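# Push or carry the paper-filled crate into the yellow bay

## Task

Get the crate inside the yellow taped bay, sitting upright, with no part of it touching or crossing the tape and every piece of paper still inside it. Nothing else in the room may be disturbed, the robot must not tip over or be left leaning, and the result only counts if the crate stays put without the robot holding it.

## Robot and tools

Robot: a Hello Robot Stretch 3 with one arm. It has a two-wheeled base (0.33 m long, 0.34 m wide), a lift that slides up a mast, and a telescoping arm that sticks out to the robot's RIGHT side, ending in a wrist (yaw, pitch, roll) and a gripper. The base cannot drive sideways, so to shift the gripper forward or back you drive the base. Turning in place pivots about the point between the drive wheels, 0.05 m behind the front edge. With the arm in and the wrist folded, turning sweeps a circle of radius 0.28 m; an unfolded level wrist reaches beyond it.

Frames: the base frame has its origin on the floor between the drive wheels, x forward, y left, z up. hand_pose is reported in it, located where closed fingertips meet. The odometry frame is the base frame as it stood when the scene began. Heading runs -3.142 to 3.142, positive to the left.

execute_actions takes "actions", a list run in order. Each action may have "robot" (a command, a list of up to 8 commands run one after another, or {"stop": true}), "steps" (1 to 450 control steps at 30 per second; default 1; steps alone just waits) and "until" (only with steps; ends the action early when all its conditions hold). A command may hold:
- "base": exactly one of {"translate_m": d}, a straight drive offset in metres from where the base is when that command starts, forward positive, |d| at most 1; or {"rotate_rad": d}, an in-place turn offset in radians, counter-clockwise (left) positive, |d| at most 3.2.
- "joints": absolute targets by name; unnamed joints keep their targets. lift_m 0 to 1.1 (arm height); arm_m 0 to 0.52 (extension); wrist_yaw_rad -1.345 to 4.42 (0 along the arm, positive swings toward the front, 3.0 folds over the base); wrist_pitch_rad -1.57 to 0.451 (0 level, negative tips fingers down); wrist_roll_rad -2.911 to 2.911; gripper_m -0.089 to 0.179 (larger is wider; the real fingertip gap is smaller, by 0.007 nearly shut and 0.025 fully open, and zero below 0.007); head_pan_rad -3.953 to 1.73 (0 ahead, positive left, -1.57 faces along the arm); head_tilt_rad -1.53 to 0.419 (negative looks down).
- "contact_limits": {"arm_m": effort percent 1 to 100}, how hard the arm may push before halting; it holds until the arm's next command and is capped at a maximum.
In a list, {"pause_s": s} waits up to 15 s. A new command takes over immediately, discarding the rest of an older list. An invalid call or out-of-range number rejects the whole call.

To wait for everything to finish use steps 450 with "until": {"robot": {"status": "ended"}}. Other conditions compare fields, e.g. {"lift_m": [">", 0.3]} or a status word or ["!=", "moving"]; "any" instead of "robot" fires when one motion ends. Never wait for a reading with "="; done means within tolerance.

Speed: the base is fast (0.30 m/s, 1.9 rad/s) only when stowed: lift_m under 0.30, arm_m under 0.03, wrist_yaw_rad over 2.54; otherwise 0.10 m/s and 0.63 rad/s.

Gripper: to grasp, command a value narrower than the object; to let go, open at least 0.02 beyond where the pads met it. The reading and done do not prove a grasp. Over-squeezing triggers a force reduction and objects may slip.

Wrist safety: fold (yaw 3.0) or unfold only with lift_m 0.32 to 0.95, pitch -0.4, roll near 0; once folded the lift may go to 0.25. With yaw below -0.4 keep pitch at -0.5 or lower.

Results: base_status shows progress as (translate_m done of goal); joint_goals, joint_status (moving, done, off_target, contact_stop, time_out, stopped, not_commanded, torque_fault), measured_speeds, refusals, queue (idle, running, done, dropped, stopped) and queue_left. on_its_own appears when the robot altered a goal, a joint is slack or its servo is off, a motor is loaded at rest, or base_tilt leans 3 degrees or more. After contact_stop the lift or arm goes slack until re-commanded. A wrist servo that pushes hard for seconds shuts off for 10 s. Lines starting refused:, dropped:, replaced: explain queue events. lidar_m gives 12 distances, 30-degree sectors counter-clockwise from straight ahead (4th left, 7th behind, 10th right), 0.17 m above the floor. wrist_depth_mm and head_depth_mm are 7x7 median depth grids. motor_effort gives percent with peak in brackets; readings carry bias and noise. base_odometry counts wheel turns, so slip looks like travel.

Cameras: head_camera (896x504) and nav_camera (672x504 fisheye) turn with the head; wrist_camera (644x364) rides on the gripper. One image per camera returns with each execute_actions result; an empty list just observes. zoom_image takes "camera" and "region" [x0, y0, x1, y1] in that image's pixels, at most 504 by 504.

finished_scene takes "scene", the current scene number, and is final; wait until every motion has ended first.

Avoid: arm pushes against unyielding things with the gripper above about 0.45 m, repeated pushes after a contact_stop, driving while gripping or pushing something fixed, and snagging furniture, especially reversing. If tipping, undo in small steps, release contact, and lower lift_m to about 0.2. Avoid drops, slams, hard hits and spilling paper; a loose object may occasionally be nudged by something else.

Each tool is called after "Request:" as name([rows], argument=value, ...), one row to a line, values as JSON.

## Session

Request:
execute_actions(actions=[])

Scene clock: 0.00 s.
robot.base_odometry: x=+0.000 y=+0.000 heading=+0.000 (m, m, rad; robot's odometry frame)
robot.turned_by_wheels: +0.000 (rad since the last result)
robot.turned_by_imu: +0.000 (rad since the last result)
robot.base_tilt: forward=+0.0 right=+1.1 (deg)
robot.lidar_m: 2.48 2.48 2.17 1.60 1.82 1.95 1.25 1.68 1.49 1.91 1.91 1.43
robot.head_depth_mm: 2250 3133 3298 3304 3339 3109 2196 / 2254 3308 3355 3407 3439 3156 2190 / 2246 3194 3229 3324 3351 3171 2199 / 2136 3103 3190 3175 2543 2599 2183 / 2035 3003 3093 3079 2468 2509 2200 / 2028 2940 2983 2999 2421 2441 2207 / 2022 2863 2904 2919 2349 2363 2229
robot.base_status: not_commanded
robot.joint_positions: lift_m=+0.358 arm_m=-0.001 wrist_yaw_rad=+3.089 wrist_pitch_rad=-0.464 wrist_roll_rad=+0.017 gripper_m=+0.037 head_pan_rad=-0.012 head_tilt_rad=-0.004
robot.joint_goals: lift_m=+0.358 arm_m=-0.001 wrist_yaw_rad=+3.089 wrist_pitch_rad=-0.464 wrist_roll_rad=+0.017 gripper_m=+0.037 head_pan_rad=-0.012 head_tilt_rad=-0.004
robot.joint_status: lift_m=not_commanded arm_m=not_commanded wrist_yaw_rad=not_commanded wrist_pitch_rad=not_commanded wrist_roll_rad=not_commanded gripper_m=not_commanded head_pan_rad=not_commanded head_tilt_rad=not_commanded
robot.measured_speeds: translate_m=+0.000 rotate_rad=+0.000 lift_m=+0.000 arm_m=+0.000 wrist_yaw_rad=+0.000 wrist_pitch_rad=+0.000 wrist_roll_rad=+0.000 head_pan_rad=+0.000 head_tilt_rad=+0.000
robot: refusals=0 queue=idle queue_left=0
robot.motor_effort: left_wheel=+0 right_wheel=+0 lift_m=+19 arm_m=+1 wrist_yaw_rad=+0 wrist_pitch_rad=+7 wrist_roll_rad=+1 gripper_m=-1 head_pan_rad=+0 head_tilt_rad=+1 (%)
robot.hand_pose: x=-0.0097 y=+0.0740 z=+0.3605 quat_wxyz=(+0.182, +0.698, +0.143, +0.678) (m; robot's base frame)
robot.wrist_depth_mm: - - - - - - - / - - - - - - - / 880 864 909 898 925 931 961 / 730 743 742 764 761 779 803 / 614 622 - 649 650 655 647 / 546 551 - 557 567 573 580 / 484 - - - 487 504 500
pictures: head_camera (sideways: a quarter turn clockwise sets it upright), nav_camera (sideways: a quarter turn counterclockwise sets it upright), wrist_camera
Images, in order (width x height): head_camera 896x504, nav_camera 672x504, wrist_camera 644x364.

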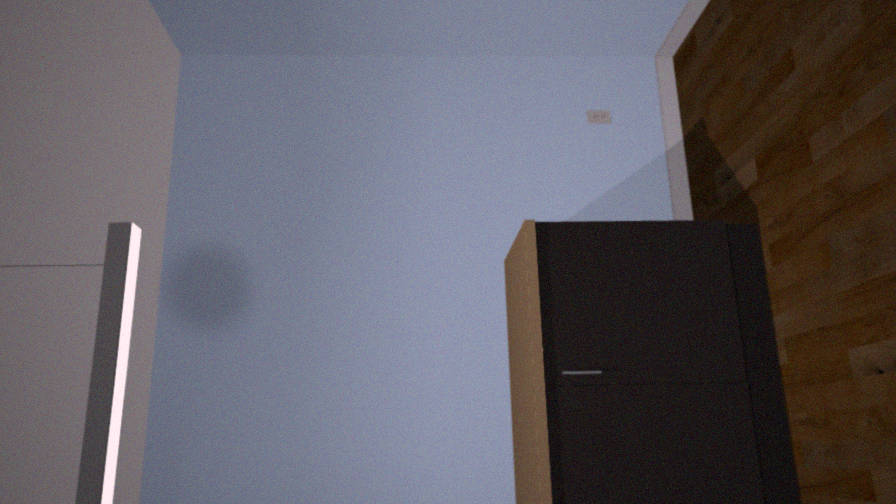

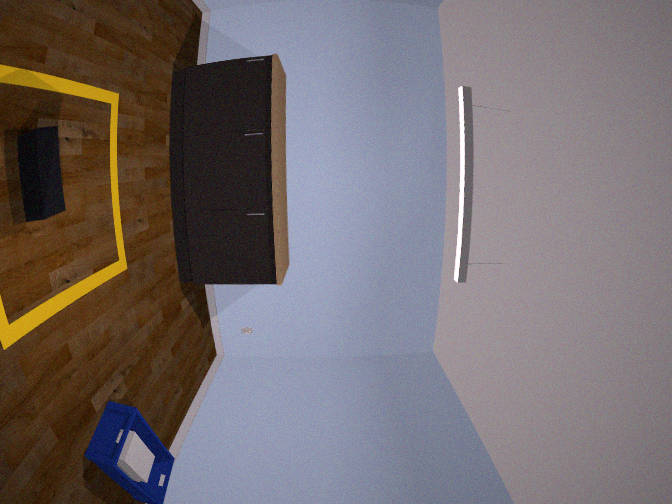

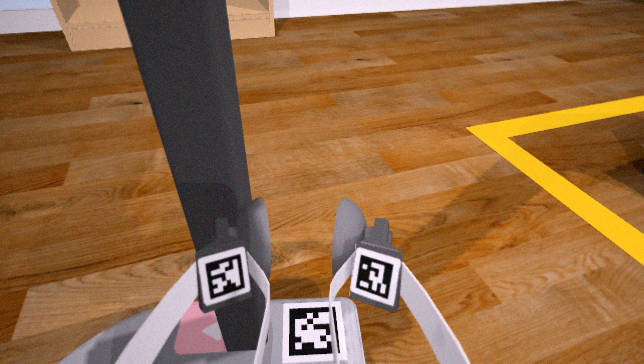

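Request:
execute_actions([
  {"robot":{"joints":{"head_tilt_rad":-0.9,"head_pan_rad":-0.3}},"steps":90,"until":{"robot":{"status":"ended"}}},
])

Scene clock: 4.83 s.
robot.base_odometry: x=+0.000 y=+0.000 heading=+0.000 (m, m, rad; robot's odometry frame)
robot.turned_by_wheels: +0.000 (rad since the last result)
robot.turned_by_imu: -0.001 (rad since the last result)
robot.base_tilt: forward=-0.2 right=+1.1 (deg)
robot.lidar_m: 2.48 2.47 2.17 1.59 1.82 1.96 1.25 1.68 1.50 1.91 1.92 1.43
robot.head_depth_mm: 2303 1914 1755 1602 1397 1255 1133 / 2502 1945 1800 1586 1400 1250 1133 / 2688 2193 1844 1595 1399 1250 1136 / 2680 2191 1851 1601 1398 1254 1133 / 2686 2196 1860 1603 1405 1255 1135 / 2688 2205 1845 1601 1398 1253 1129 / 2401 2193 1842 1589 1409 1255 1131
robot.base_status: not_commanded
robot.joint_positions: lift_m=+0.358 arm_m=-0.001 wrist_yaw_rad=+3.089 wrist_pitch_rad=-0.464 wrist_roll_rad=+0.017 gripper_m=+0.037 head_pan_rad=-0.293 head_tilt_rad=-0.888
robot.joint_goals: lift_m=+0.358 arm_m=-0.001 wrist_yaw_rad=+3.089 wrist_pitch_rad=-0.464 wrist_roll_rad=+0.017 gripper_m=+0.037 head_pan_rad=-0.300 head_tilt_rad=-0.900
robot.joint_status: lift_m=not_commanded arm_m=not_commanded wrist_yaw_rad=not_commanded wrist_pitch_rad=not_commanded wrist_roll_rad=not_commanded gripper_m=not_commanded head_pan_rad=done head_tilt_rad=done
robot.measured_speeds: translate_m=+0.000 rotate_rad=+0.000 lift_m=+0.000 arm_m=+0.000 wrist_yaw_rad=+0.000 wrist_pitch_rad=+0.000 wrist_roll_rad=+0.000 head_pan_rad=+0.000 head_tilt_rad=+0.000
robot: refusals=0 queue=done queue_left=0
robot.motor_effort: left_wheel=+0(0) right_wheel=+0(0) lift_m=+19(19) arm_m=+1(0) wrist_yaw_rad=+0(0) wrist_pitch_rad=+7(6) wrist_roll_rad=+0(1) gripper_m=+1(1) head_pan_rad=-3(24) head_tilt_rad=-4(30) (%)
robot.hand_pose: x=-0.0097 y=+0.0740 z=+0.3605 quat_wxyz=(+0.182, +0.698, +0.143, +0.678) (m; robot's base frame)
robot.wrist_depth_mm: - - - - - - - / - - - - - - - / 854 900 904 923 926 945 980 / 724 723 741 765 758 772 774 / 618 629 - 642 657 653 662 / 537 549 - 551 555 565 575 / 480 - - - 492 490 506
pictures: head_camera (sideways: a quarter turn clockwise sets it upright), nav_camera (sideways: a quarter turn counterclockwise sets it upright), wrist_camera
Images, in order (width x height): head_camera 896x504, nav_camera 672x504, wrist_camera 644x364.

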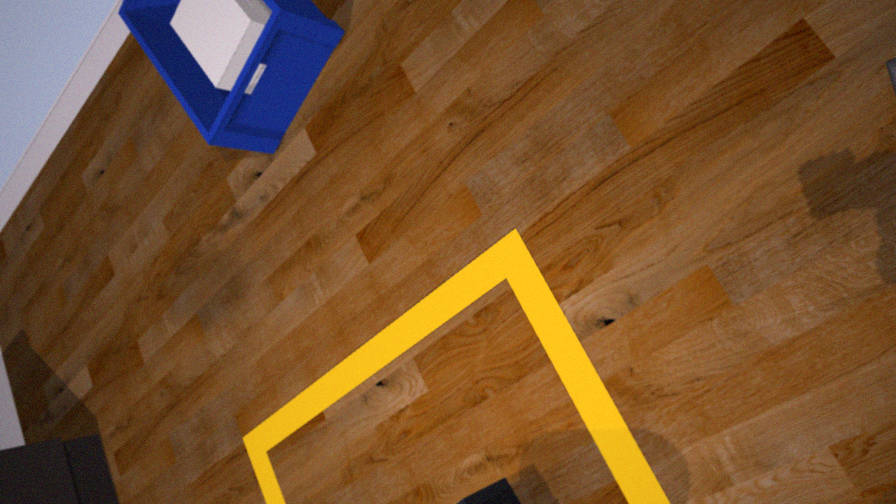

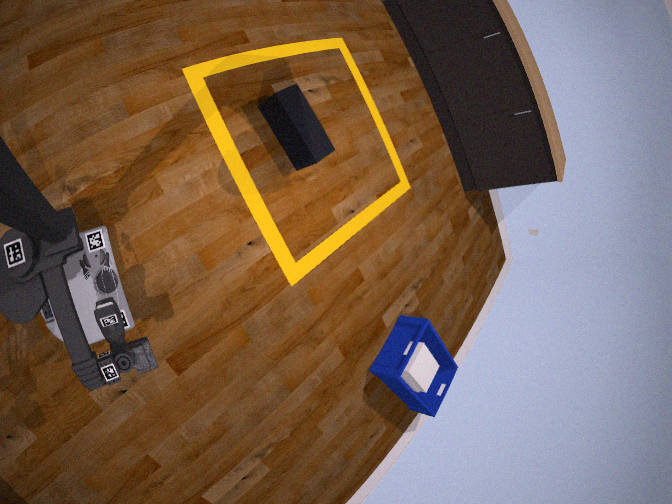

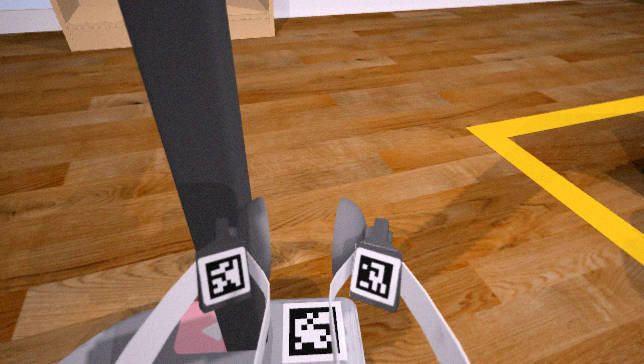

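Request:
execute_actions([
  {"robot":[{"base":{"rotate_rad":-0.31},"joints":{"lift_m":0.6}},{"base":{"translate_m":1.0},"joints":{"wrist_yaw_rad":0,"wrist_pitch_rad":-0.4}},{"base":{"rotate_rad":0.82},"joints":{"wrist_pitch_rad":-1.5,"wrist_roll_rad":1.57,"gripper_m":0.12,"head_pan_rad":-1.4,"head_tilt_rad":-1.0}}],"steps":450,"until":{"robot":{"status":"ended"}}},
  {"steps":300,"until":{"robot":{"status":"ended"}}},
])

Scene clock: 40.33 s.
robot.base_odometry: x=+0.952 y=-0.305 heading=+0.510 (m, m, rad; robot's odometry frame)
robot.turned_by_wheels: +0.510 (rad since the last result)
robot.turned_by_imu: +0.512 (rad since the last result)
robot.base_tilt: forward=-0.1 right=+1.2 (deg)
robot.lidar_m: 1.63 1.88 2.41 2.16 2.46 2.22 2.08 1.61 0.63 0.62 0.63 1.64
robot.head_depth_mm: 1300 1508 1648 1489 1344 - - / 1359 1568 1541 1435 1324 - - / 1420 1628 1465 1349 1341 - - / 1479 1730 1569 1361 1335 1235 - / 1546 1803 1668 1465 1343 1217 1121 / 1638 1862 1675 1486 1344 1216 1122 / 1709 1888 1671 1492 1338 1219 1124
robot.base_status: done (rotate_rad +0.8199 of +0.8200)
robot.joint_positions: lift_m=+0.600 arm_m=-0.001 wrist_yaw_rad=+0.001 wrist_pitch_rad=-1.493 wrist_roll_rad=+1.565 gripper_m=+0.120 head_pan_rad=-1.393 head_tilt_rad=-0.988
robot.joint_goals: lift_m=+0.600 arm_m=-0.001 wrist_yaw_rad=+0.000 wrist_pitch_rad=-1.500 wrist_roll_rad=+1.570 gripper_m=+0.120 head_pan_rad=-1.400 head_tilt_rad=-1.000
robot.joint_status: lift_m=done arm_m=not_commanded wrist_yaw_rad=done wrist_pitch_rad=done wrist_roll_rad=done gripper_m=done head_pan_rad=done head_tilt_rad=done
robot.measured_speeds: translate_m=+0.000 rotate_rad=+0.000 lift_m=+0.000 arm_m=+0.000 wrist_yaw_rad=+0.000 wrist_pitch_rad=+0.000 wrist_roll_rad=+0.000 head_pan_rad=+0.000 head_tilt_rad=+0.000
robot: refusals=0 queue=done queue_left=0
robot.motor_effort: left_wheel=-2(6) right_wheel=+1(5) lift_m=+22(21) arm_m=+1(1) wrist_yaw_rad=-1(3) wrist_pitch_rad=-3(9) wrist_roll_rad=+2(3) gripper_m=+0(90) head_pan_rad=-4(40) head_tilt_rad=-5(12) (%)
robot.hand_pose: x=-0.0215 y=-0.1396 z=+0.4811 quat_wxyz=(+0.003, +0.002, -0.734, -0.679) (m; robot's base frame)
robot.wrist_depth_mm: 602 589 598 583 - - 562 / 577 622 615 606 - - 579 / 591 635 613 634 - - 607 / 604 652 652 657 - - 622 / 597 679 680 656 653 647 652 / 702 - 704 698 673 675 663 / 747 725 726 727 716 705 681
pictures: head_camera (sideways: a quarter turn clockwise sets it upright), nav_camera (sideways: a quarter turn counterclockwise sets it upright), wrist_camera
Images, in order (width x height): head_camera 896x504, nav_camera 672x504, wrist_camera 644x364.

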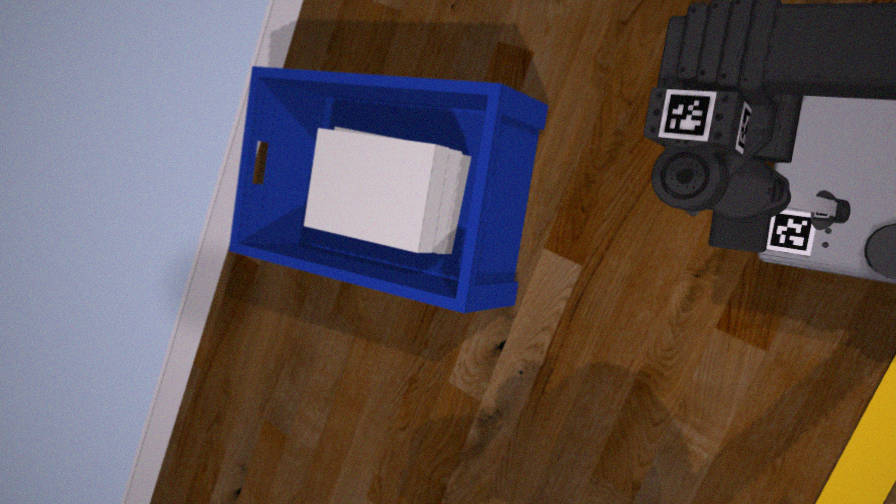

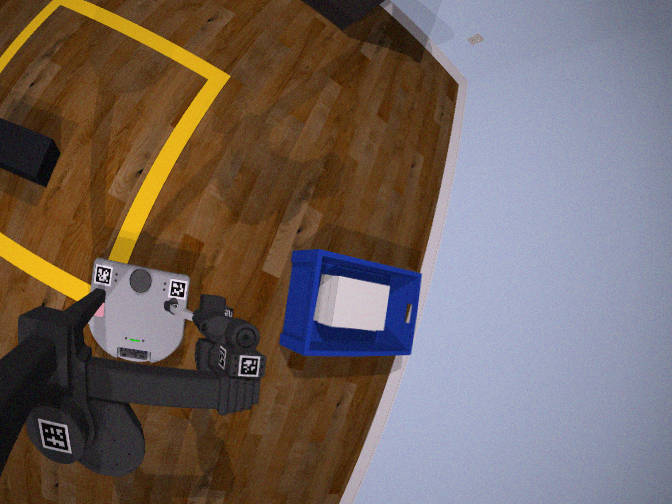

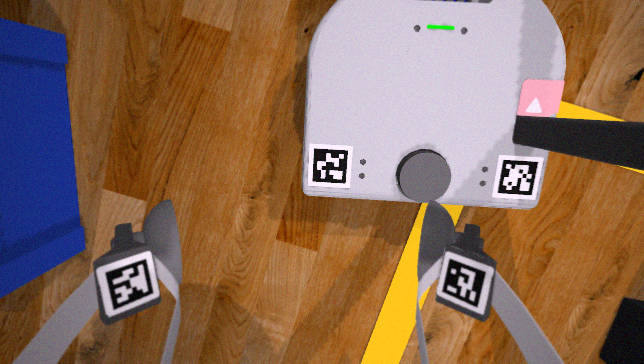

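Request:
execute_actions([
  {"robot":[{"joints":{"arm_m":0.47}},{"joints":{"lift_m":0.42}}],"steps":300,"until":{"robot":{"status":"ended"}}},
])

Scene clock: 50.47 s.
robot.base_odometry: x=+0.952 y=-0.305 heading=+0.510 (m, m, rad; robot's odometry frame)
robot.turned_by_wheels: +0.000 (rad since the last result)
robot.turned_by_imu: -0.003 (rad since the last result)
robot.base_tilt: forward=+0.0 right=+1.1 (deg)
robot.lidar_m: 1.63 1.88 2.41 2.17 2.47 2.21 2.08 1.61 0.63 0.62 0.63 1.63
robot.head_depth_mm: 1295 1514 1665 1480 1341 1224 1120 / 1353 1564 1530 1442 1327 - - / 1420 1624 1506 1345 1340 1219 - / 1480 1736 1568 1367 1344 1217 - / 1555 1806 1673 1468 1333 1219 1122 / 1619 1850 1669 1485 1344 1225 1121 / 1718 1895 1675 1491 1336 1219 1121
robot.base_status: done (rotate_rad +0.8199 of +0.8200)
robot.joint_positions: lift_m=+0.420 arm_m=+0.470 wrist_yaw_rad=+0.000 wrist_pitch_rad=-1.494 wrist_roll_rad=+1.566 gripper_m=+0.120 head_pan_rad=-1.393 head_tilt_rad=-0.988
robot.joint_goals: lift_m=+0.420 arm_m=+0.470 wrist_yaw_rad=+0.000 wrist_pitch_rad=-1.500 wrist_roll_rad=+1.570 gripper_m=+0.120 head_pan_rad=-1.400 head_tilt_rad=-1.000
robot.joint_status: lift_m=done arm_m=done wrist_yaw_rad=done wrist_pitch_rad=done wrist_roll_rad=done gripper_m=done head_pan_rad=done head_tilt_rad=done
robot.measured_speeds: translate_m=+0.000 rotate_rad=+0.000 lift_m=+0.000 arm_m=+0.000 wrist_yaw_rad=+0.000 wrist_pitch_rad=+0.000 wrist_roll_rad=+0.000 head_pan_rad=+0.000 head_tilt_rad=+0.000
robot: refusals=0 queue=done queue_left=0
robot.motor_effort: left_wheel=-2(2) right_wheel=+2(1) lift_m=+16(18) arm_m=+5(2) wrist_yaw_rad=+0(2) wrist_pitch_rad=-2(2) wrist_roll_rad=+2(2) gripper_m=+1(1) head_pan_rad=-4(3) head_tilt_rad=-4(4) (%)
robot.hand_pose: x=-0.0215 y=-0.6100 z=+0.3016 quat_wxyz=(+0.002, +0.001, -0.733, -0.680) (m; robot's base frame)
robot.wrist_depth_mm: 404 373 342 379 419 410 412 / 438 442 436 431 429 430 427 / 302 303 450 441 445 441 438 / 313 312 456 461 466 454 454 / 323 317 478 472 482 472 466 / 333 - 495 487 503 483 481 / 389 394 418 508 507 505 496
pictures: head_camera (sideways: a quarter turn clockwise sets it upright), nav_camera (sideways: a quarter turn counterclockwise sets it upright), wrist_camera
Images, in order (width x height): head_camera 896x504, nav_camera 672x504, wrist_camera 644x364.

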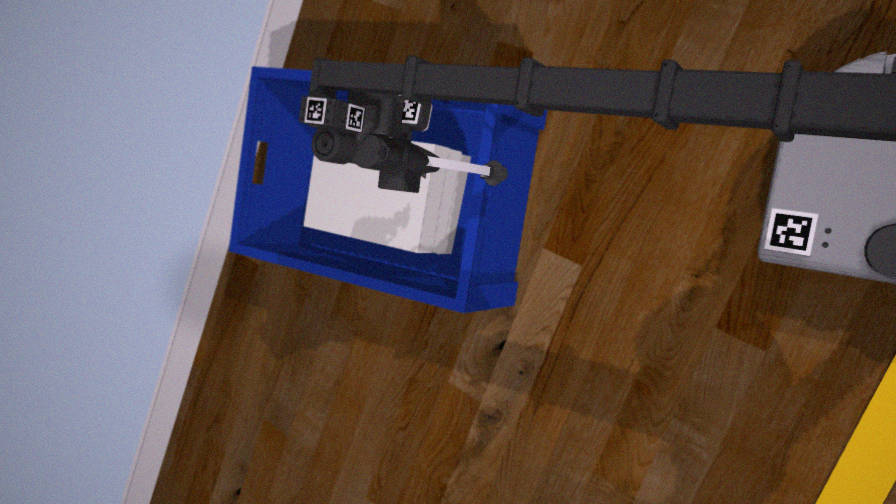

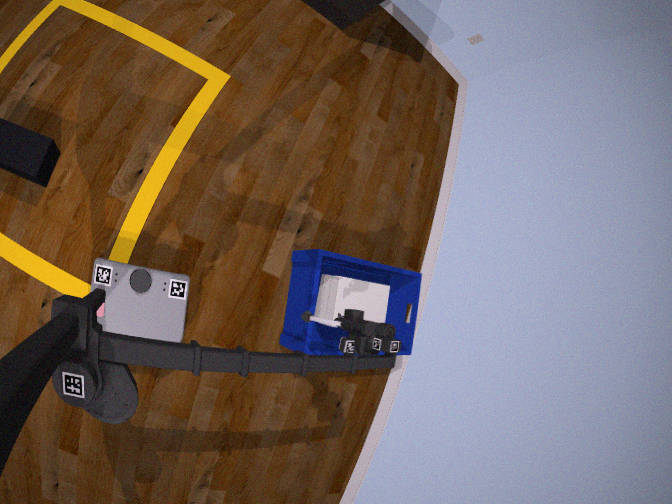

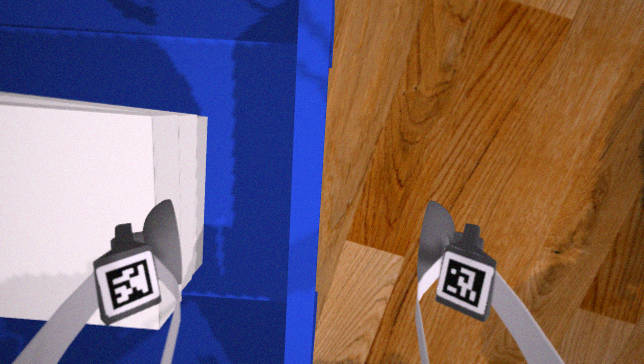

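Request:
execute_actions([
  {"robot":[{"joints":{"gripper_m":0.07}},{"joints":{"lift_m":0.28}},{"joints":{"gripper_m":-0.04}},{"pause_s":1},{"joints":{"arm_m":0.2},"contact_limits":{"arm_m":60}},{"base":{"rotate_rad":0.6}}],"steps":450,"until":{"robot":{"status":"ended"}}},
])

Scene clock: 70.50 s.
robot.base_odometry: x=+0.952 y=-0.305 heading=+1.109 (m, m, rad; robot's odometry frame)
robot.turned_by_wheels: +0.599 (rad since the last result)
robot.turned_by_imu: +0.242 (rad since the last result)
robot.base_tilt: forward=+0.0 right=+1.3 (deg)
robot.lidar_m: 1.73 2.56 2.18 2.45 2.18 2.02 1.98 1.41 0.34 0.36 0.43 1.68
robot.head_depth_mm: 1361 1560 1675 1411 1322 1217 1123 / 1462 1687 1680 1304 1293 1202 - / 1564 1803 1663 1304 1231 1205 - / 1691 1869 1675 1424 1288 1221 - / 1837 1911 1672 1486 1300 1224 1122 / 2013 1906 1670 1487 1338 1219 1121 / 2131 1908 1672 1482 1341 1221 1122
robot.base_status: done (rotate_rad +0.5993 of +0.6000)
robot.joint_positions: lift_m=+0.280 arm_m=+0.201 wrist_yaw_rad=-0.011 wrist_pitch_rad=-1.421 wrist_roll_rad=+1.592 gripper_m=-0.023 head_pan_rad=-1.393 head_tilt_rad=-0.989
robot.joint_goals: lift_m=+0.280 arm_m=+0.200 wrist_yaw_rad=+0.000 wrist_pitch_rad=-1.500 wrist_roll_rad=+1.570 gripper_m=-0.024 head_pan_rad=-1.400 head_tilt_rad=-1.000
robot.joint_status: lift_m=done arm_m=done wrist_yaw_rad=done wrist_pitch_rad=done wrist_roll_rad=done gripper_m=done head_pan_rad=done head_tilt_rad=done
robot.measured_speeds: translate_m=+0.000 rotate_rad=+0.000 lift_m=+0.000 arm_m=+0.000 wrist_yaw_rad=+0.000 wrist_pitch_rad=+0.000 wrist_roll_rad=+0.000 head_pan_rad=+0.000 head_tilt_rad=+0.000
robot: refusals=0 queue=done queue_left=0
robot.on_its_own: gripper_m is held at -0.024, not at your -0.040, by its stall guard, which is not easing now; wrist_pitch_rad is at rest, and its effort (-34) is outside its rest range (-20 to +32)
robot.motor_effort: left_wheel=-7(11) right_wheel=+17(21) lift_m=+12(20) arm_m=-8(16) wrist_yaw_rad=+10(9) wrist_pitch_rad=-34(71) wrist_roll_rad=-6(6) gripper_m=-27(100) head_pan_rad=-4(3) head_tilt_rad=-5(4) (%)
robot.contact_limits: arm_m 60 (drawing in: default 26, maximum 44; extending or still: default 38, maximum 62)
robot.hand_pose: x=-0.0217 y=-0.3599 z=+0.1621 quat_wxyz=(-0.011, -0.011, -0.758, -0.652) (m; robot's base frame)
robot.wrist_depth_mm: 204 308 302 293 90 280 276 / 172 227 315 299 290 286 285 / 181 250 317 98 303 299 291 / 196 283 333 101 317 306 - / 212 334 339 105 326 318 - / 233 365 112 109 335 328 - / 295 346 346 359 347 332 325
pictures: head_camera (sideways: a quarter turn clockwise sets it upright), nav_camera (sideways: a quarter turn counterclockwise sets it upright), wrist_camera
Images, in order (width x height): head_camera 896x504, nav_camera 672x504, wrist_camera 644x364.

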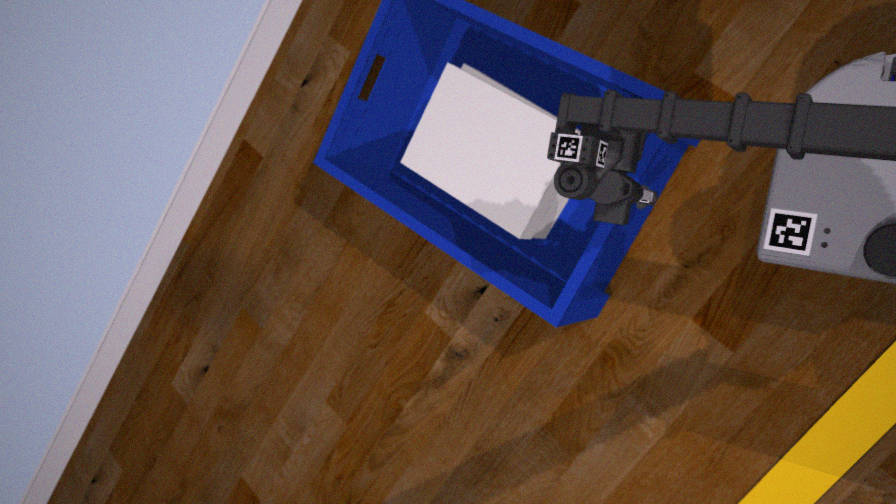

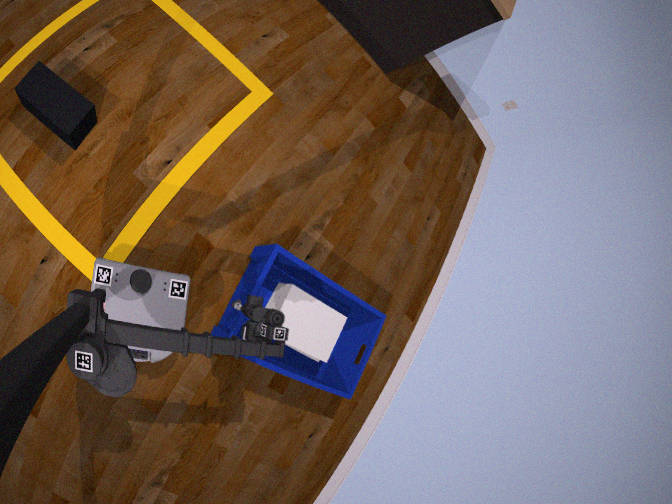

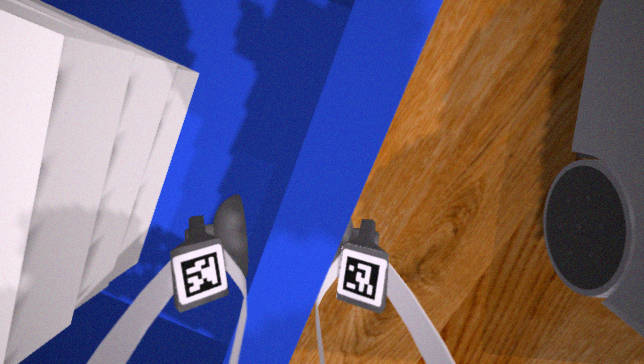

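Request:
execute_actions([
  {"robot":[{"base":{"translate_m":0.6}},{"joints":{"gripper_m":0.07}},{"joints":{"lift_m":0.45,"head_pan_rad":-1.7}},{"joints":{"arm_m":0}}],"steps":450,"until":{"robot":{"status":"ended"}}},
])

Scene clock: 111.53 s.
robot.base_odometry: x=+1.219 y=+0.232 heading=+1.110 (m, m, rad; robot's odometry frame)
robot.turned_by_wheels: +0.001 (rad since the last result)
robot.turned_by_imu: -0.475 (rad since the last result)
robot.base_tilt: forward=-0.1 right=+1.2 (deg)
robot.lidar_m: 1.17 1.23 1.71 2.34 2.44 2.63 2.55 2.01 0.31 0.33 0.45 1.21
robot.head_depth_mm: 1486 1763 1680 1486 1331 1215 1116 / 1467 1765 1667 1439 1320 1237 - / 1451 1726 1667 1321 1302 - - / 1425 1696 1638 1303 1228 1235 - / 1407 1678 1676 1403 1270 1219 1118 / 1400 1660 1667 1493 1302 1222 1123 / 1380 1630 1676 1487 1341 1223 1122
robot.base_status: done (translate_m +0.6000 of +0.6000)
robot.joint_positions: lift_m=+0.450 arm_m=+0.000 wrist_yaw_rad=+0.000 wrist_pitch_rad=-1.494 wrist_roll_rad=+1.574 gripper_m=+0.070 head_pan_rad=-1.693 head_tilt_rad=-0.989
robot.joint_goals: lift_m=+0.450 arm_m=+0.000 wrist_yaw_rad=+0.000 wrist_pitch_rad=-1.500 wrist_roll_rad=+1.570 gripper_m=+0.070 head_pan_rad=-1.700 head_tilt_rad=-1.000
robot.joint_status: lift_m=done arm_m=done wrist_yaw_rad=done wrist_pitch_rad=done wrist_roll_rad=done gripper_m=done head_pan_rad=done head_tilt_rad=done
robot.measured_speeds: translate_m=+0.000 rotate_rad=+0.000 lift_m=+0.000 arm_m=+0.000 wrist_yaw_rad=+0.000 wrist_pitch_rad=+0.000 wrist_roll_rad=+0.000 head_pan_rad=+0.000 head_tilt_rad=+0.000
robot: refusals=0 queue=done queue_left=0
robot.motor_effort: left_wheel=+0(8) right_wheel=+0(21) lift_m=+22(25) arm_m=-3(8) wrist_yaw_rad=+0(10) wrist_pitch_rad=-2(39) wrist_roll_rad=-1(8) gripper_m=+0(87) head_pan_rad=-3(26) head_tilt_rad=-4(4) (%)
robot.hand_pose: x=-0.0215 y=-0.1405 z=+0.3312 quat_wxyz=(-0.001, -0.002, -0.733, -0.680) (m; robot's base frame)
robot.wrist_depth_mm: 450 265 451 - - - - / 402 318 462 - - - - / 412 372 483 - - - - / 291 442 502 - - - - / 328 513 519 510 - 509 507 / 379 538 541 526 - 514 515 / 562 561 552 545 537 527 532
pictures: head_camera (sideways: a quarter turn clockwise sets it upright), nav_camera (sideways: a quarter turn counterclockwise sets it upright), wrist_camera
Images, in order (width x height): head_camera 896x504, nav_camera 672x504, wrist_camera 644x364.

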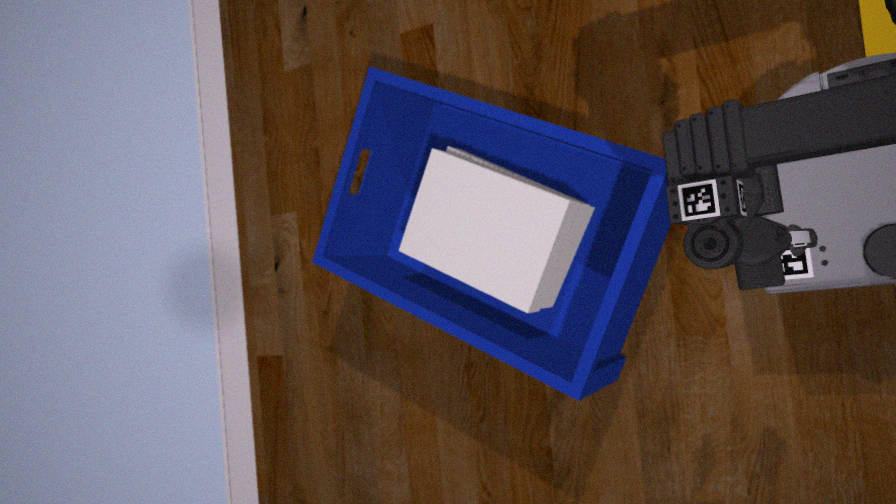

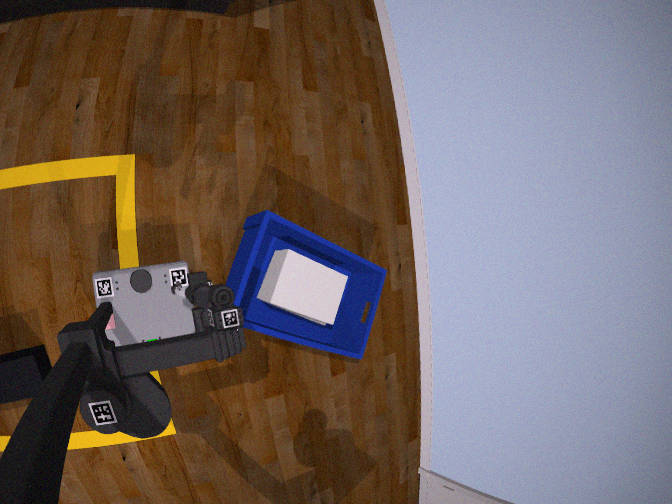

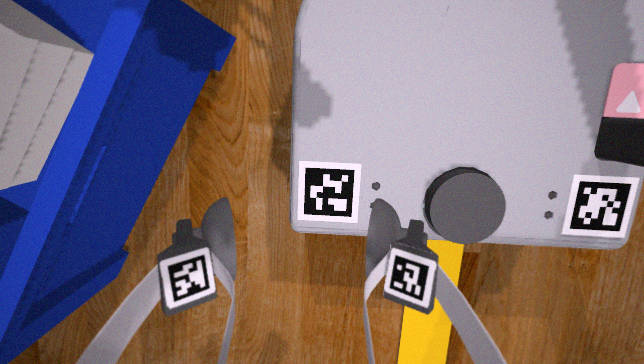

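Request:
execute_actions([
  {"robot":[{"base":{"rotate_rad":1.4}},{"base":{"translate_m":0.3}},{"base":{"rotate_rad":-1.4}},{"joints":{"arm_m":0.47,"gripper_m":0.1,"head_pan_rad":-1.6}}],"steps":450,"until":{"robot":{"status":"ended"}}},
])

Scene clock: 134.70 s.
robot.base_odometry: x=+0.977 y=+0.409 heading=+1.110 (m, m, rad; robot's odometry frame)
robot.turned_by_wheels: +0.000 (rad since the last result)
robot.turned_by_imu: -0.003 (rad since the last result)
robot.base_tilt: forward=-0.1 right=+1.1 (deg)
robot.lidar_m: 1.13 1.18 2.11 2.05 2.13 2.50 2.60 2.39 0.60 0.63 1.81 1.16
robot.head_depth_mm: 1744 1902 1620 1481 1337 1223 1123 / 1729 1891 1577 1465 1348 1237 - / 1728 1890 1594 1363 1341 1228 - / 1733 1885 1697 1386 1339 1221 - / 1709 1873 1675 1426 1339 1224 1117 / 1713 1890 1671 1485 1339 1211 1123 / 1708 1879 1668 1481 1342 1220 1121
robot.base_status: done (rotate_rad -1.3999 of -1.4000)
robot.joint_positions: lift_m=+0.450 arm_m=+0.470 wrist_yaw_rad=+0.000 wrist_pitch_rad=-1.494 wrist_roll_rad=+1.574 gripper_m=+0.100 head_pan_rad=-1.607 head_tilt_rad=-0.989
robot.joint_goals: lift_m=+0.450 arm_m=+0.470 wrist_yaw_rad=+0.000 wrist_pitch_rad=-1.500 wrist_roll_rad=+1.570 gripper_m=+0.100 head_pan_rad=-1.600 head_tilt_rad=-1.000
robot.joint_status: lift_m=done arm_m=done wrist_yaw_rad=done wrist_pitch_rad=done wrist_roll_rad=done gripper_m=done head_pan_rad=done head_tilt_rad=done
robot.measured_speeds: translate_m=+0.000 rotate_rad=+0.000 lift_m=+0.000 arm_m=+0.000 wrist_yaw_rad=+0.000 wrist_pitch_rad=+0.000 wrist_roll_rad=+0.000 head_pan_rad=+0.000 head_tilt_rad=+0.000
robot: refusals=0 queue=done queue_left=0
robot.motor_effort: left_wheel=+1(4) right_wheel=-2(5) lift_m=+22(22) arm_m=+5(4) wrist_yaw_rad=+1(1) wrist_pitch_rad=-2(2) wrist_roll_rad=-1(1) gripper_m=-1(88) head_pan_rad=+3(13) head_tilt_rad=-4(4) (%)
robot.hand_pose: x=-0.0215 y=-0.6099 z=+0.3312 quat_wxyz=(-0.001, -0.002, -0.733, -0.680) (m; robot's base frame)
robot.wrist_depth_mm: 312 309 443 439 446 442 438 / 326 334 467 457 462 452 453 / 333 404 473 474 471 473 456 / 388 484 503 484 485 484 480 / 330 386 512 504 497 501 499 / 305 - 529 525 534 514 516 / 570 570 546 548 543 536 536
pictures: head_camera (sideways: a quarter turn clockwise sets it upright), nav_camera (sideways: a quarter turn counterclockwise sets it upright), wrist_camera
Images, in order (width x height): head_camera 896x504, nav_camera 672x504, wrist_camera 644x364.

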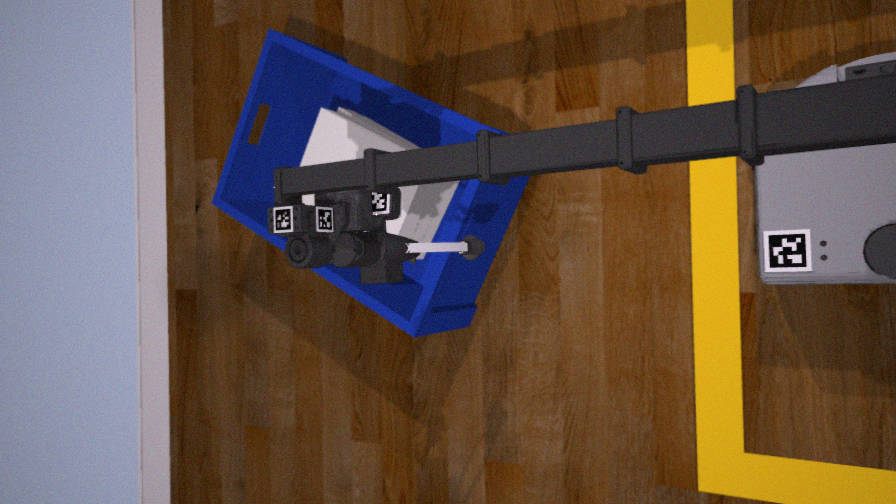

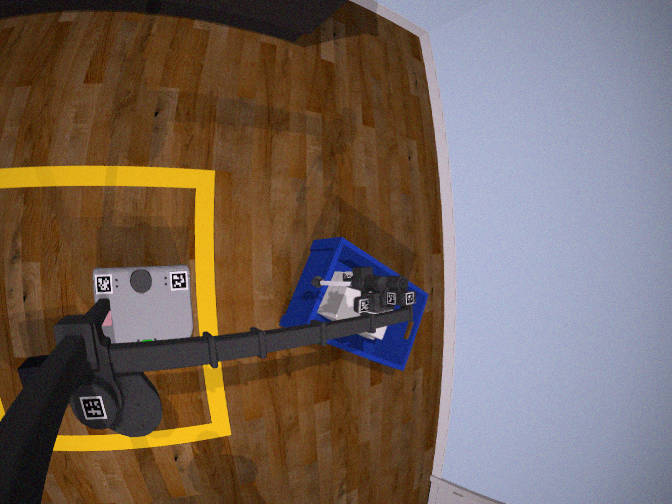

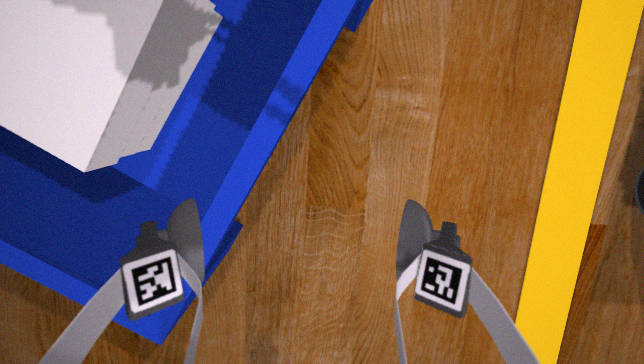

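Request:
execute_actions([
  {"robot":[{"base":{"translate_m":-0.07},"joints":{"arm_m":0.52}},{"joints":{"lift_m":0.28}},{"joints":{"gripper_m":-0.04}},{"pause_s":1},{"joints":{"arm_m":0.18},"contact_limits":{"arm_m":44}},{"joints":{"gripper_m":0.08}},{"joints":{"lift_m":0.45}}],"steps":450,"until":{"robot":{"status":"ended"}}},
])

Scene clock: 154.10 s.
robot.base_odometry: x=+0.946 y=+0.347 heading=+1.110 (m, m, rad; robot's odometry frame)
robot.turned_by_wheels: +0.000 (rad since the last result)
robot.turned_by_imu: -0.005 (rad since the last result)
robot.base_tilt: forward=+0.0 right=+1.2 (deg)
robot.lidar_m: 1.20 1.25 2.12 2.04 2.13 2.94 2.53 2.39 0.34 0.36 0.44 1.23
robot.head_depth_mm: 1741 1886 1672 1484 1339 1221 1119 / 1735 1880 1667 1463 1337 1236 - / 1735 1875 1666 1342 - 1202 - / 1723 1874 1530 1300 1234 1222 - / 1715 1892 1667 1363 1278 1218 1122 / 1713 1884 1672 1484 1304 1221 1119 / 1705 1878 1674 1482 1343 1221 1121
robot.base_status: off_target (translate_m -0.0698 of -0.0700)
robot.joint_positions: lift_m=+0.450 arm_m=+0.180 wrist_yaw_rad=-0.002 wrist_pitch_rad=-1.494 wrist_roll_rad=+1.576 gripper_m=+0.080 head_pan_rad=-1.606 head_tilt_rad=-0.989
robot.joint_goals: lift_m=+0.450 arm_m=+0.180 wrist_yaw_rad=+0.000 wrist_pitch_rad=-1.500 wrist_roll_rad=+1.570 gripper_m=+0.080 head_pan_rad=-1.600 head_tilt_rad=-1.000
robot.joint_status: lift_m=done arm_m=done wrist_yaw_rad=done wrist_pitch_rad=done wrist_roll_rad=done gripper_m=done head_pan_rad=done head_tilt_rad=done
robot.measured_speeds: translate_m=+0.000 rotate_rad=+0.000 lift_m=+0.000 arm_m=+0.000 wrist_yaw_rad=+0.000 wrist_pitch_rad=+0.000 wrist_roll_rad=+0.000 head_pan_rad=+0.000 head_tilt_rad=+0.000
robot: refusals=0 queue=done queue_left=0
robot.on_its_own: right_wheel is at rest, and its effort (-23) is outside its rest range (-18 to +18)
robot.motor_effort: left_wheel=-11(21) right_wheel=-23(35) lift_m=+22(23) arm_m=-3(16) wrist_yaw_rad=+1(10) wrist_pitch_rad=-2(79) wrist_roll_rad=-1(6) gripper_m=+0(100) head_pan_rad=+3(2) head_tilt_rad=-4(4) (%)
robot.contact_limits: arm_m 44 (drawing in: default 26, maximum 44; extending or still: default 38, maximum 62)
robot.hand_pose: x=-0.0215 y=-0.3207 z=+0.3312 quat_wxyz=(-0.002, -0.003, -0.734, -0.680) (m; robot's base frame)
robot.wrist_depth_mm: 348 448 456 279 450 - - / 322 328 463 456 463 - - / 333 350 480 473 471 - - / 345 393 486 496 494 - - / 356 489 506 511 508 508 - / 392 433 515 531 522 515 517 / 332 369 548 548 555 540 531
pictures: head_camera (sideways: a quarter turn clockwise sets it upright), nav_camera (sideways: a quarter turn counterclockwise sets it upright), wrist_camera
Images, in order (width x height): head_camera 896x504, nav_camera 672x504, wrist_camera 644x364.

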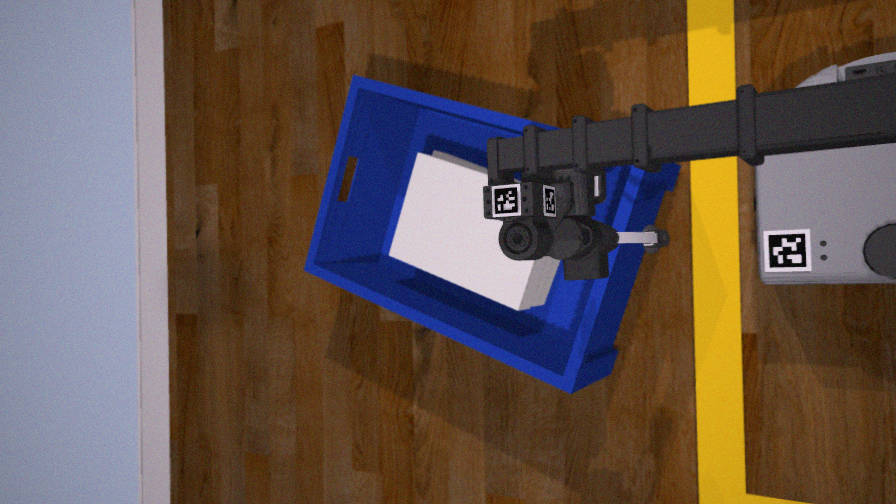

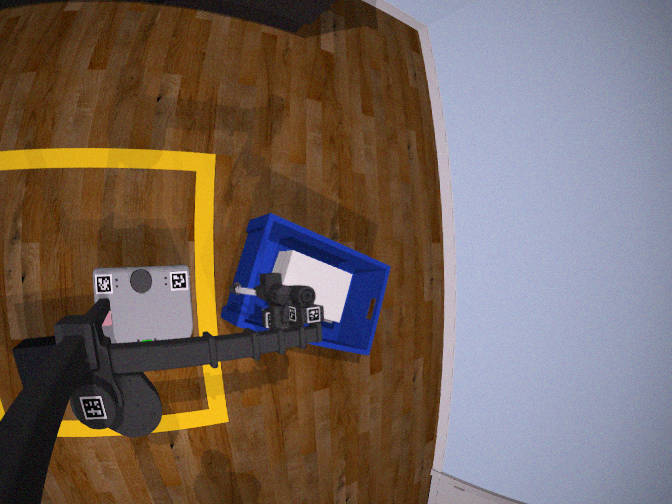

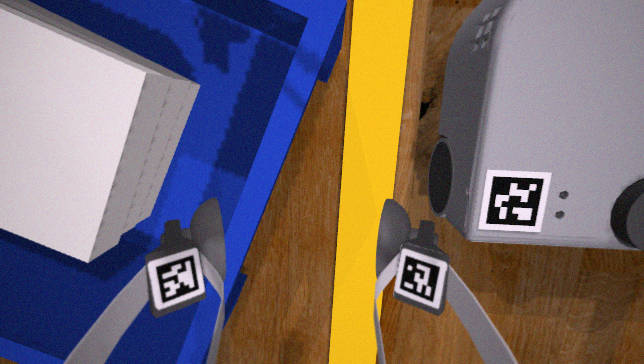

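Request:
execute_actions([
  {"robot":[{"base":{"translate_m":0.13},"joints":{"arm_m":0}},{"base":{"rotate_rad":1.57}},{"base":{"translate_m":0.33}},{"base":{"rotate_rad":-1.57}},{"joints":{"arm_m":0.5,"gripper_m":0.1}}],"steps":450,"until":{"robot":{"status":"ended"}}},
  {"steps":200,"until":{"robot":{"status":"ended"}}},
])

Scene clock: 181.53 s.
robot.base_odometry: x=+0.709 y=+0.610 heading=+1.110 (m, m, rad; robot's odometry frame)
robot.turned_by_wheels: +0.000 (rad since the last result)
robot.turned_by_imu: -0.004 (rad since the last result)
robot.base_tilt: forward=-0.1 right=+1.1 (deg)
robot.lidar_m: 1.07 1.12 1.78 1.72 1.79 2.34 3.08 2.81 0.69 0.72 2.15 1.11
robot.head_depth_mm: 2063 1902 1635 1483 1334 1223 1014 / 2055 1897 1614 1434 1343 1233 - / 2049 1907 1493 1418 1340 1227 - / 2059 1897 1693 1422 1341 1217 - / 2052 1903 1673 1471 1339 1220 1123 / 2041 1893 1661 1488 1345 1215 1121 / 2039 1912 1675 1488 1336 1222 1122
robot.base_status: done (rotate_rad -1.5699 of -1.5700)
robot.joint_positions: lift_m=+0.450 arm_m=+0.500 wrist_yaw_rad=+0.000 wrist_pitch_rad=-1.494 wrist_roll_rad=+1.575 gripper_m=+0.100 head_pan_rad=-1.606 head_tilt_rad=-0.989
robot.joint_goals: lift_m=+0.450 arm_m=+0.500 wrist_yaw_rad=+0.000 wrist_pitch_rad=-1.500 wrist_roll_rad=+1.570 gripper_m=+0.100 head_pan_rad=-1.600 head_tilt_rad=-1.000
robot.joint_status: lift_m=done arm_m=done wrist_yaw_rad=done wrist_pitch_rad=done wrist_roll_rad=done gripper_m=done head_pan_rad=done head_tilt_rad=done
robot.measured_speeds: translate_m=+0.000 rotate_rad=+0.000 lift_m=+0.000 arm_m=+0.000 wrist_yaw_rad=+0.000 wrist_pitch_rad=+0.000 wrist_roll_rad=+0.000 head_pan_rad=+0.000 head_tilt_rad=+0.000
robot: refusals=0 queue=done queue_left=0
robot.motor_effort: left_wheel=+1(13) right_wheel=-2(24) lift_m=+22(22) arm_m=+5(3) wrist_yaw_rad=+1(2) wrist_pitch_rad=-2(2) wrist_roll_rad=-1(1) gripper_m=-1(77) head_pan_rad=+2(3) head_tilt_rad=-4(4) (%)
robot.hand_pose: x=-0.0215 y=-0.6399 z=+0.3312 quat_wxyz=(-0.001, -0.002, -0.733, -0.680) (m; robot's base frame)
robot.wrist_depth_mm: 313 370 334 458 439 441 437 / 319 433 367 471 462 453 448 / 391 491 387 479 473 470 466 / 356 422 454 496 494 485 484 / 293 323 507 513 504 496 488 / 552 - 537 528 528 514 508 / 566 571 556 554 542 532 528
pictures: head_camera (sideways: a quarter turn clockwise sets it upright), nav_camera (sideways: a quarter turn counterclockwise sets it upright), wrist_camera
Images, in order (width x height): head_camera 896x504, nav_camera 672x504, wrist_camera 644x364.

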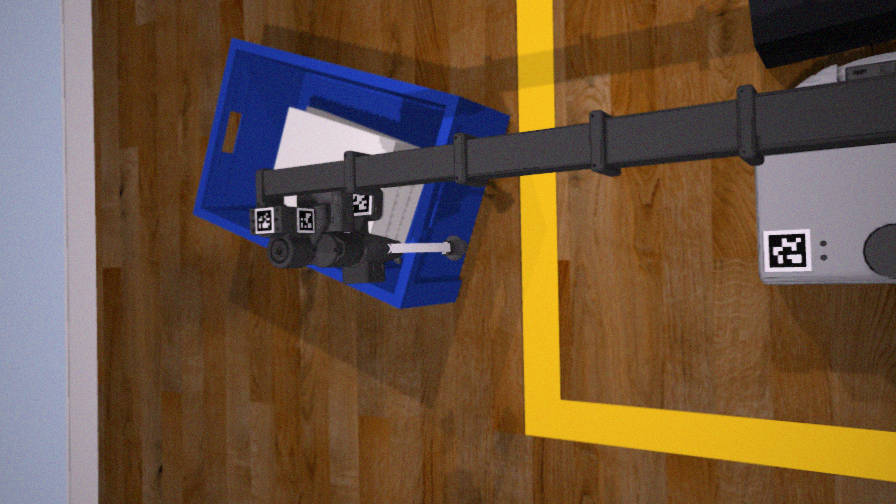

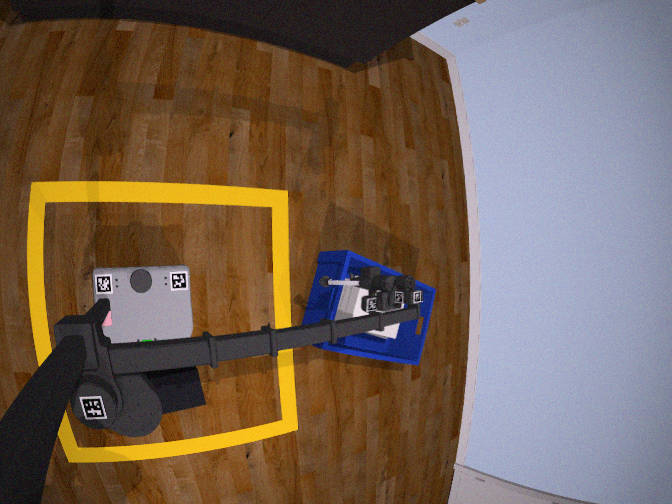

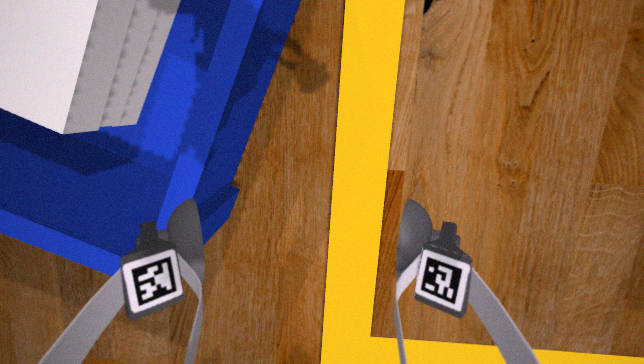

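Request:
execute_actions([
  {"robot":[{"base":{"translate_m":-0.025},"joints":{"arm_m":0.52}},{"joints":{"lift_m":0.28}},{"joints":{"gripper_m":-0.04}},{"pause_s":1},{"joints":{"arm_m":0.2},"contact_limits":{"arm_m":44}},{"base":{"translate_m":0.15}}],"steps":450,"until":{"robot":{"status":"ended"}}},
])

Scene clock: 190.80 s.
robot.base_odometry: x=+0.697 y=+0.588 heading=+1.110 (m, m, rad; robot's odometry frame)
robot.turned_by_wheels: +0.000 (rad since the last result)
robot.turned_by_imu: -0.002 (rad since the last result)
robot.base_tilt: forward=-0.5 right=+0.6 (deg)
robot.lidar_m: 1.10 1.15 1.78 1.71 1.79 2.31 2.59 2.79 0.69 0.71 2.15 1.13
robot.head_depth_mm: 2082 1917 1681 1488 1336 1222 999 / 2079 1925 1616 1466 1343 1217 - / 2061 1925 1502 1423 1355 1232 - / 2065 1916 1547 1427 1353 1223 - / 2058 1925 1686 1450 1345 1221 1122 / 2046 1952 1677 1502 1349 1228 1126 / 2047 1922 1693 1499 1346 1231 1127
robot.base_status: done (translate_m -0.0250 of -0.0250)
robot.joint_positions: lift_m=+0.327 arm_m=+0.519 wrist_yaw_rad=+0.000 wrist_pitch_rad=-1.507 wrist_roll_rad=+1.572 gripper_m=+0.100 head_pan_rad=-1.606 head_tilt_rad=-0.990
robot.joint_goals: lift_m=+0.327 arm_m=+0.520 wrist_yaw_rad=+0.000 wrist_pitch_rad=-1.500 wrist_roll_rad=+1.570 gripper_m=+0.100 head_pan_rad=-1.600 head_tilt_rad=-1.000
robot.joint_status: lift_m=contact_stop arm_m=done wrist_yaw_rad=done wrist_pitch_rad=done wrist_roll_rad=done gripper_m=done head_pan_rad=done head_tilt_rad=done
robot.measured_speeds: translate_m=-0.002 rotate_rad=+0.010 lift_m=-0.010 arm_m=+0.000 wrist_yaw_rad=+0.020 wrist_pitch_rad=+0.048 wrist_roll_rad=-0.048 head_pan_rad=+0.000 head_tilt_rad=+0.000
robot: refusals=0 queue=dropped queue_left=0
robot.on_its_own: lift_m is slack since a contact_stop, until your next command for it (your +0.280 is given up)
robot.motor_effort: left_wheel=+3(10) right_wheel=-1(5) lift_m=+12(24) arm_m=+5(5) wrist_yaw_rad=+0(1) wrist_pitch_rad=+3(7) wrist_roll_rad=+0(1) gripper_m=+0(1) head_pan_rad=+3(3) head_tilt_rad=-4(4) (%)
robot.hand_pose: x=-0.0215 y=-0.6557 z=+0.2085 quat_wxyz=(+0.000, -0.001, -0.729, -0.685) (m; robot's base frame)
robot.wrist_depth_mm: 257 340 144 345 339 336 336 / 277 346 226 354 350 345 346 / 308 362 282 365 364 361 361 / 378 160 377 375 375 371 370 / 313 165 392 391 384 384 384 / 261 - 409 415 409 398 395 / 220 229 430 421 423 418 419
pictures: head_camera (sideways: a quarter turn clockwise sets it upright), nav_camera (sideways: a quarter turn counterclockwise sets it upright), wrist_camera
dropped: robot: command 1 of its queue: lift_m: contact_stop
Images, in order (width x height): head_camera 896x504, nav_camera 672x504, wrist_camera 644x364.

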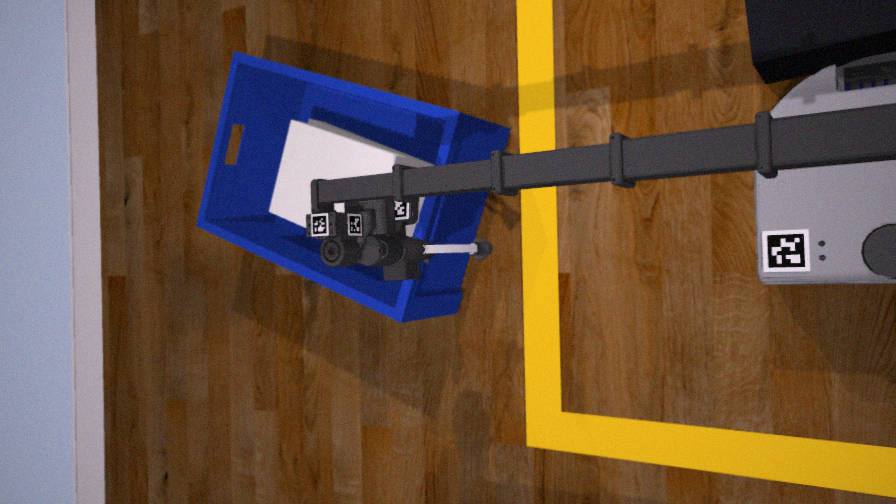

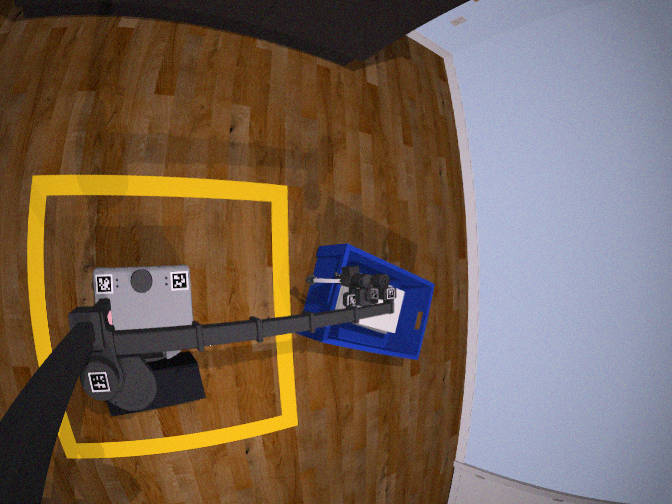

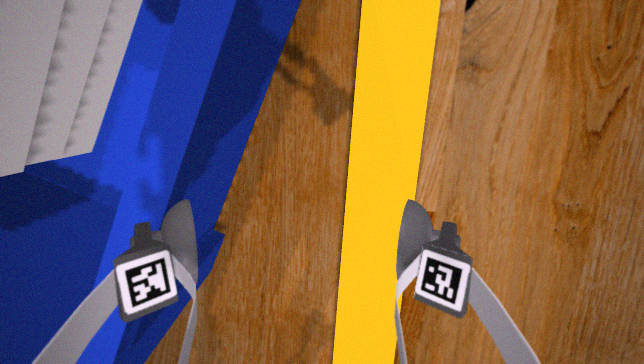

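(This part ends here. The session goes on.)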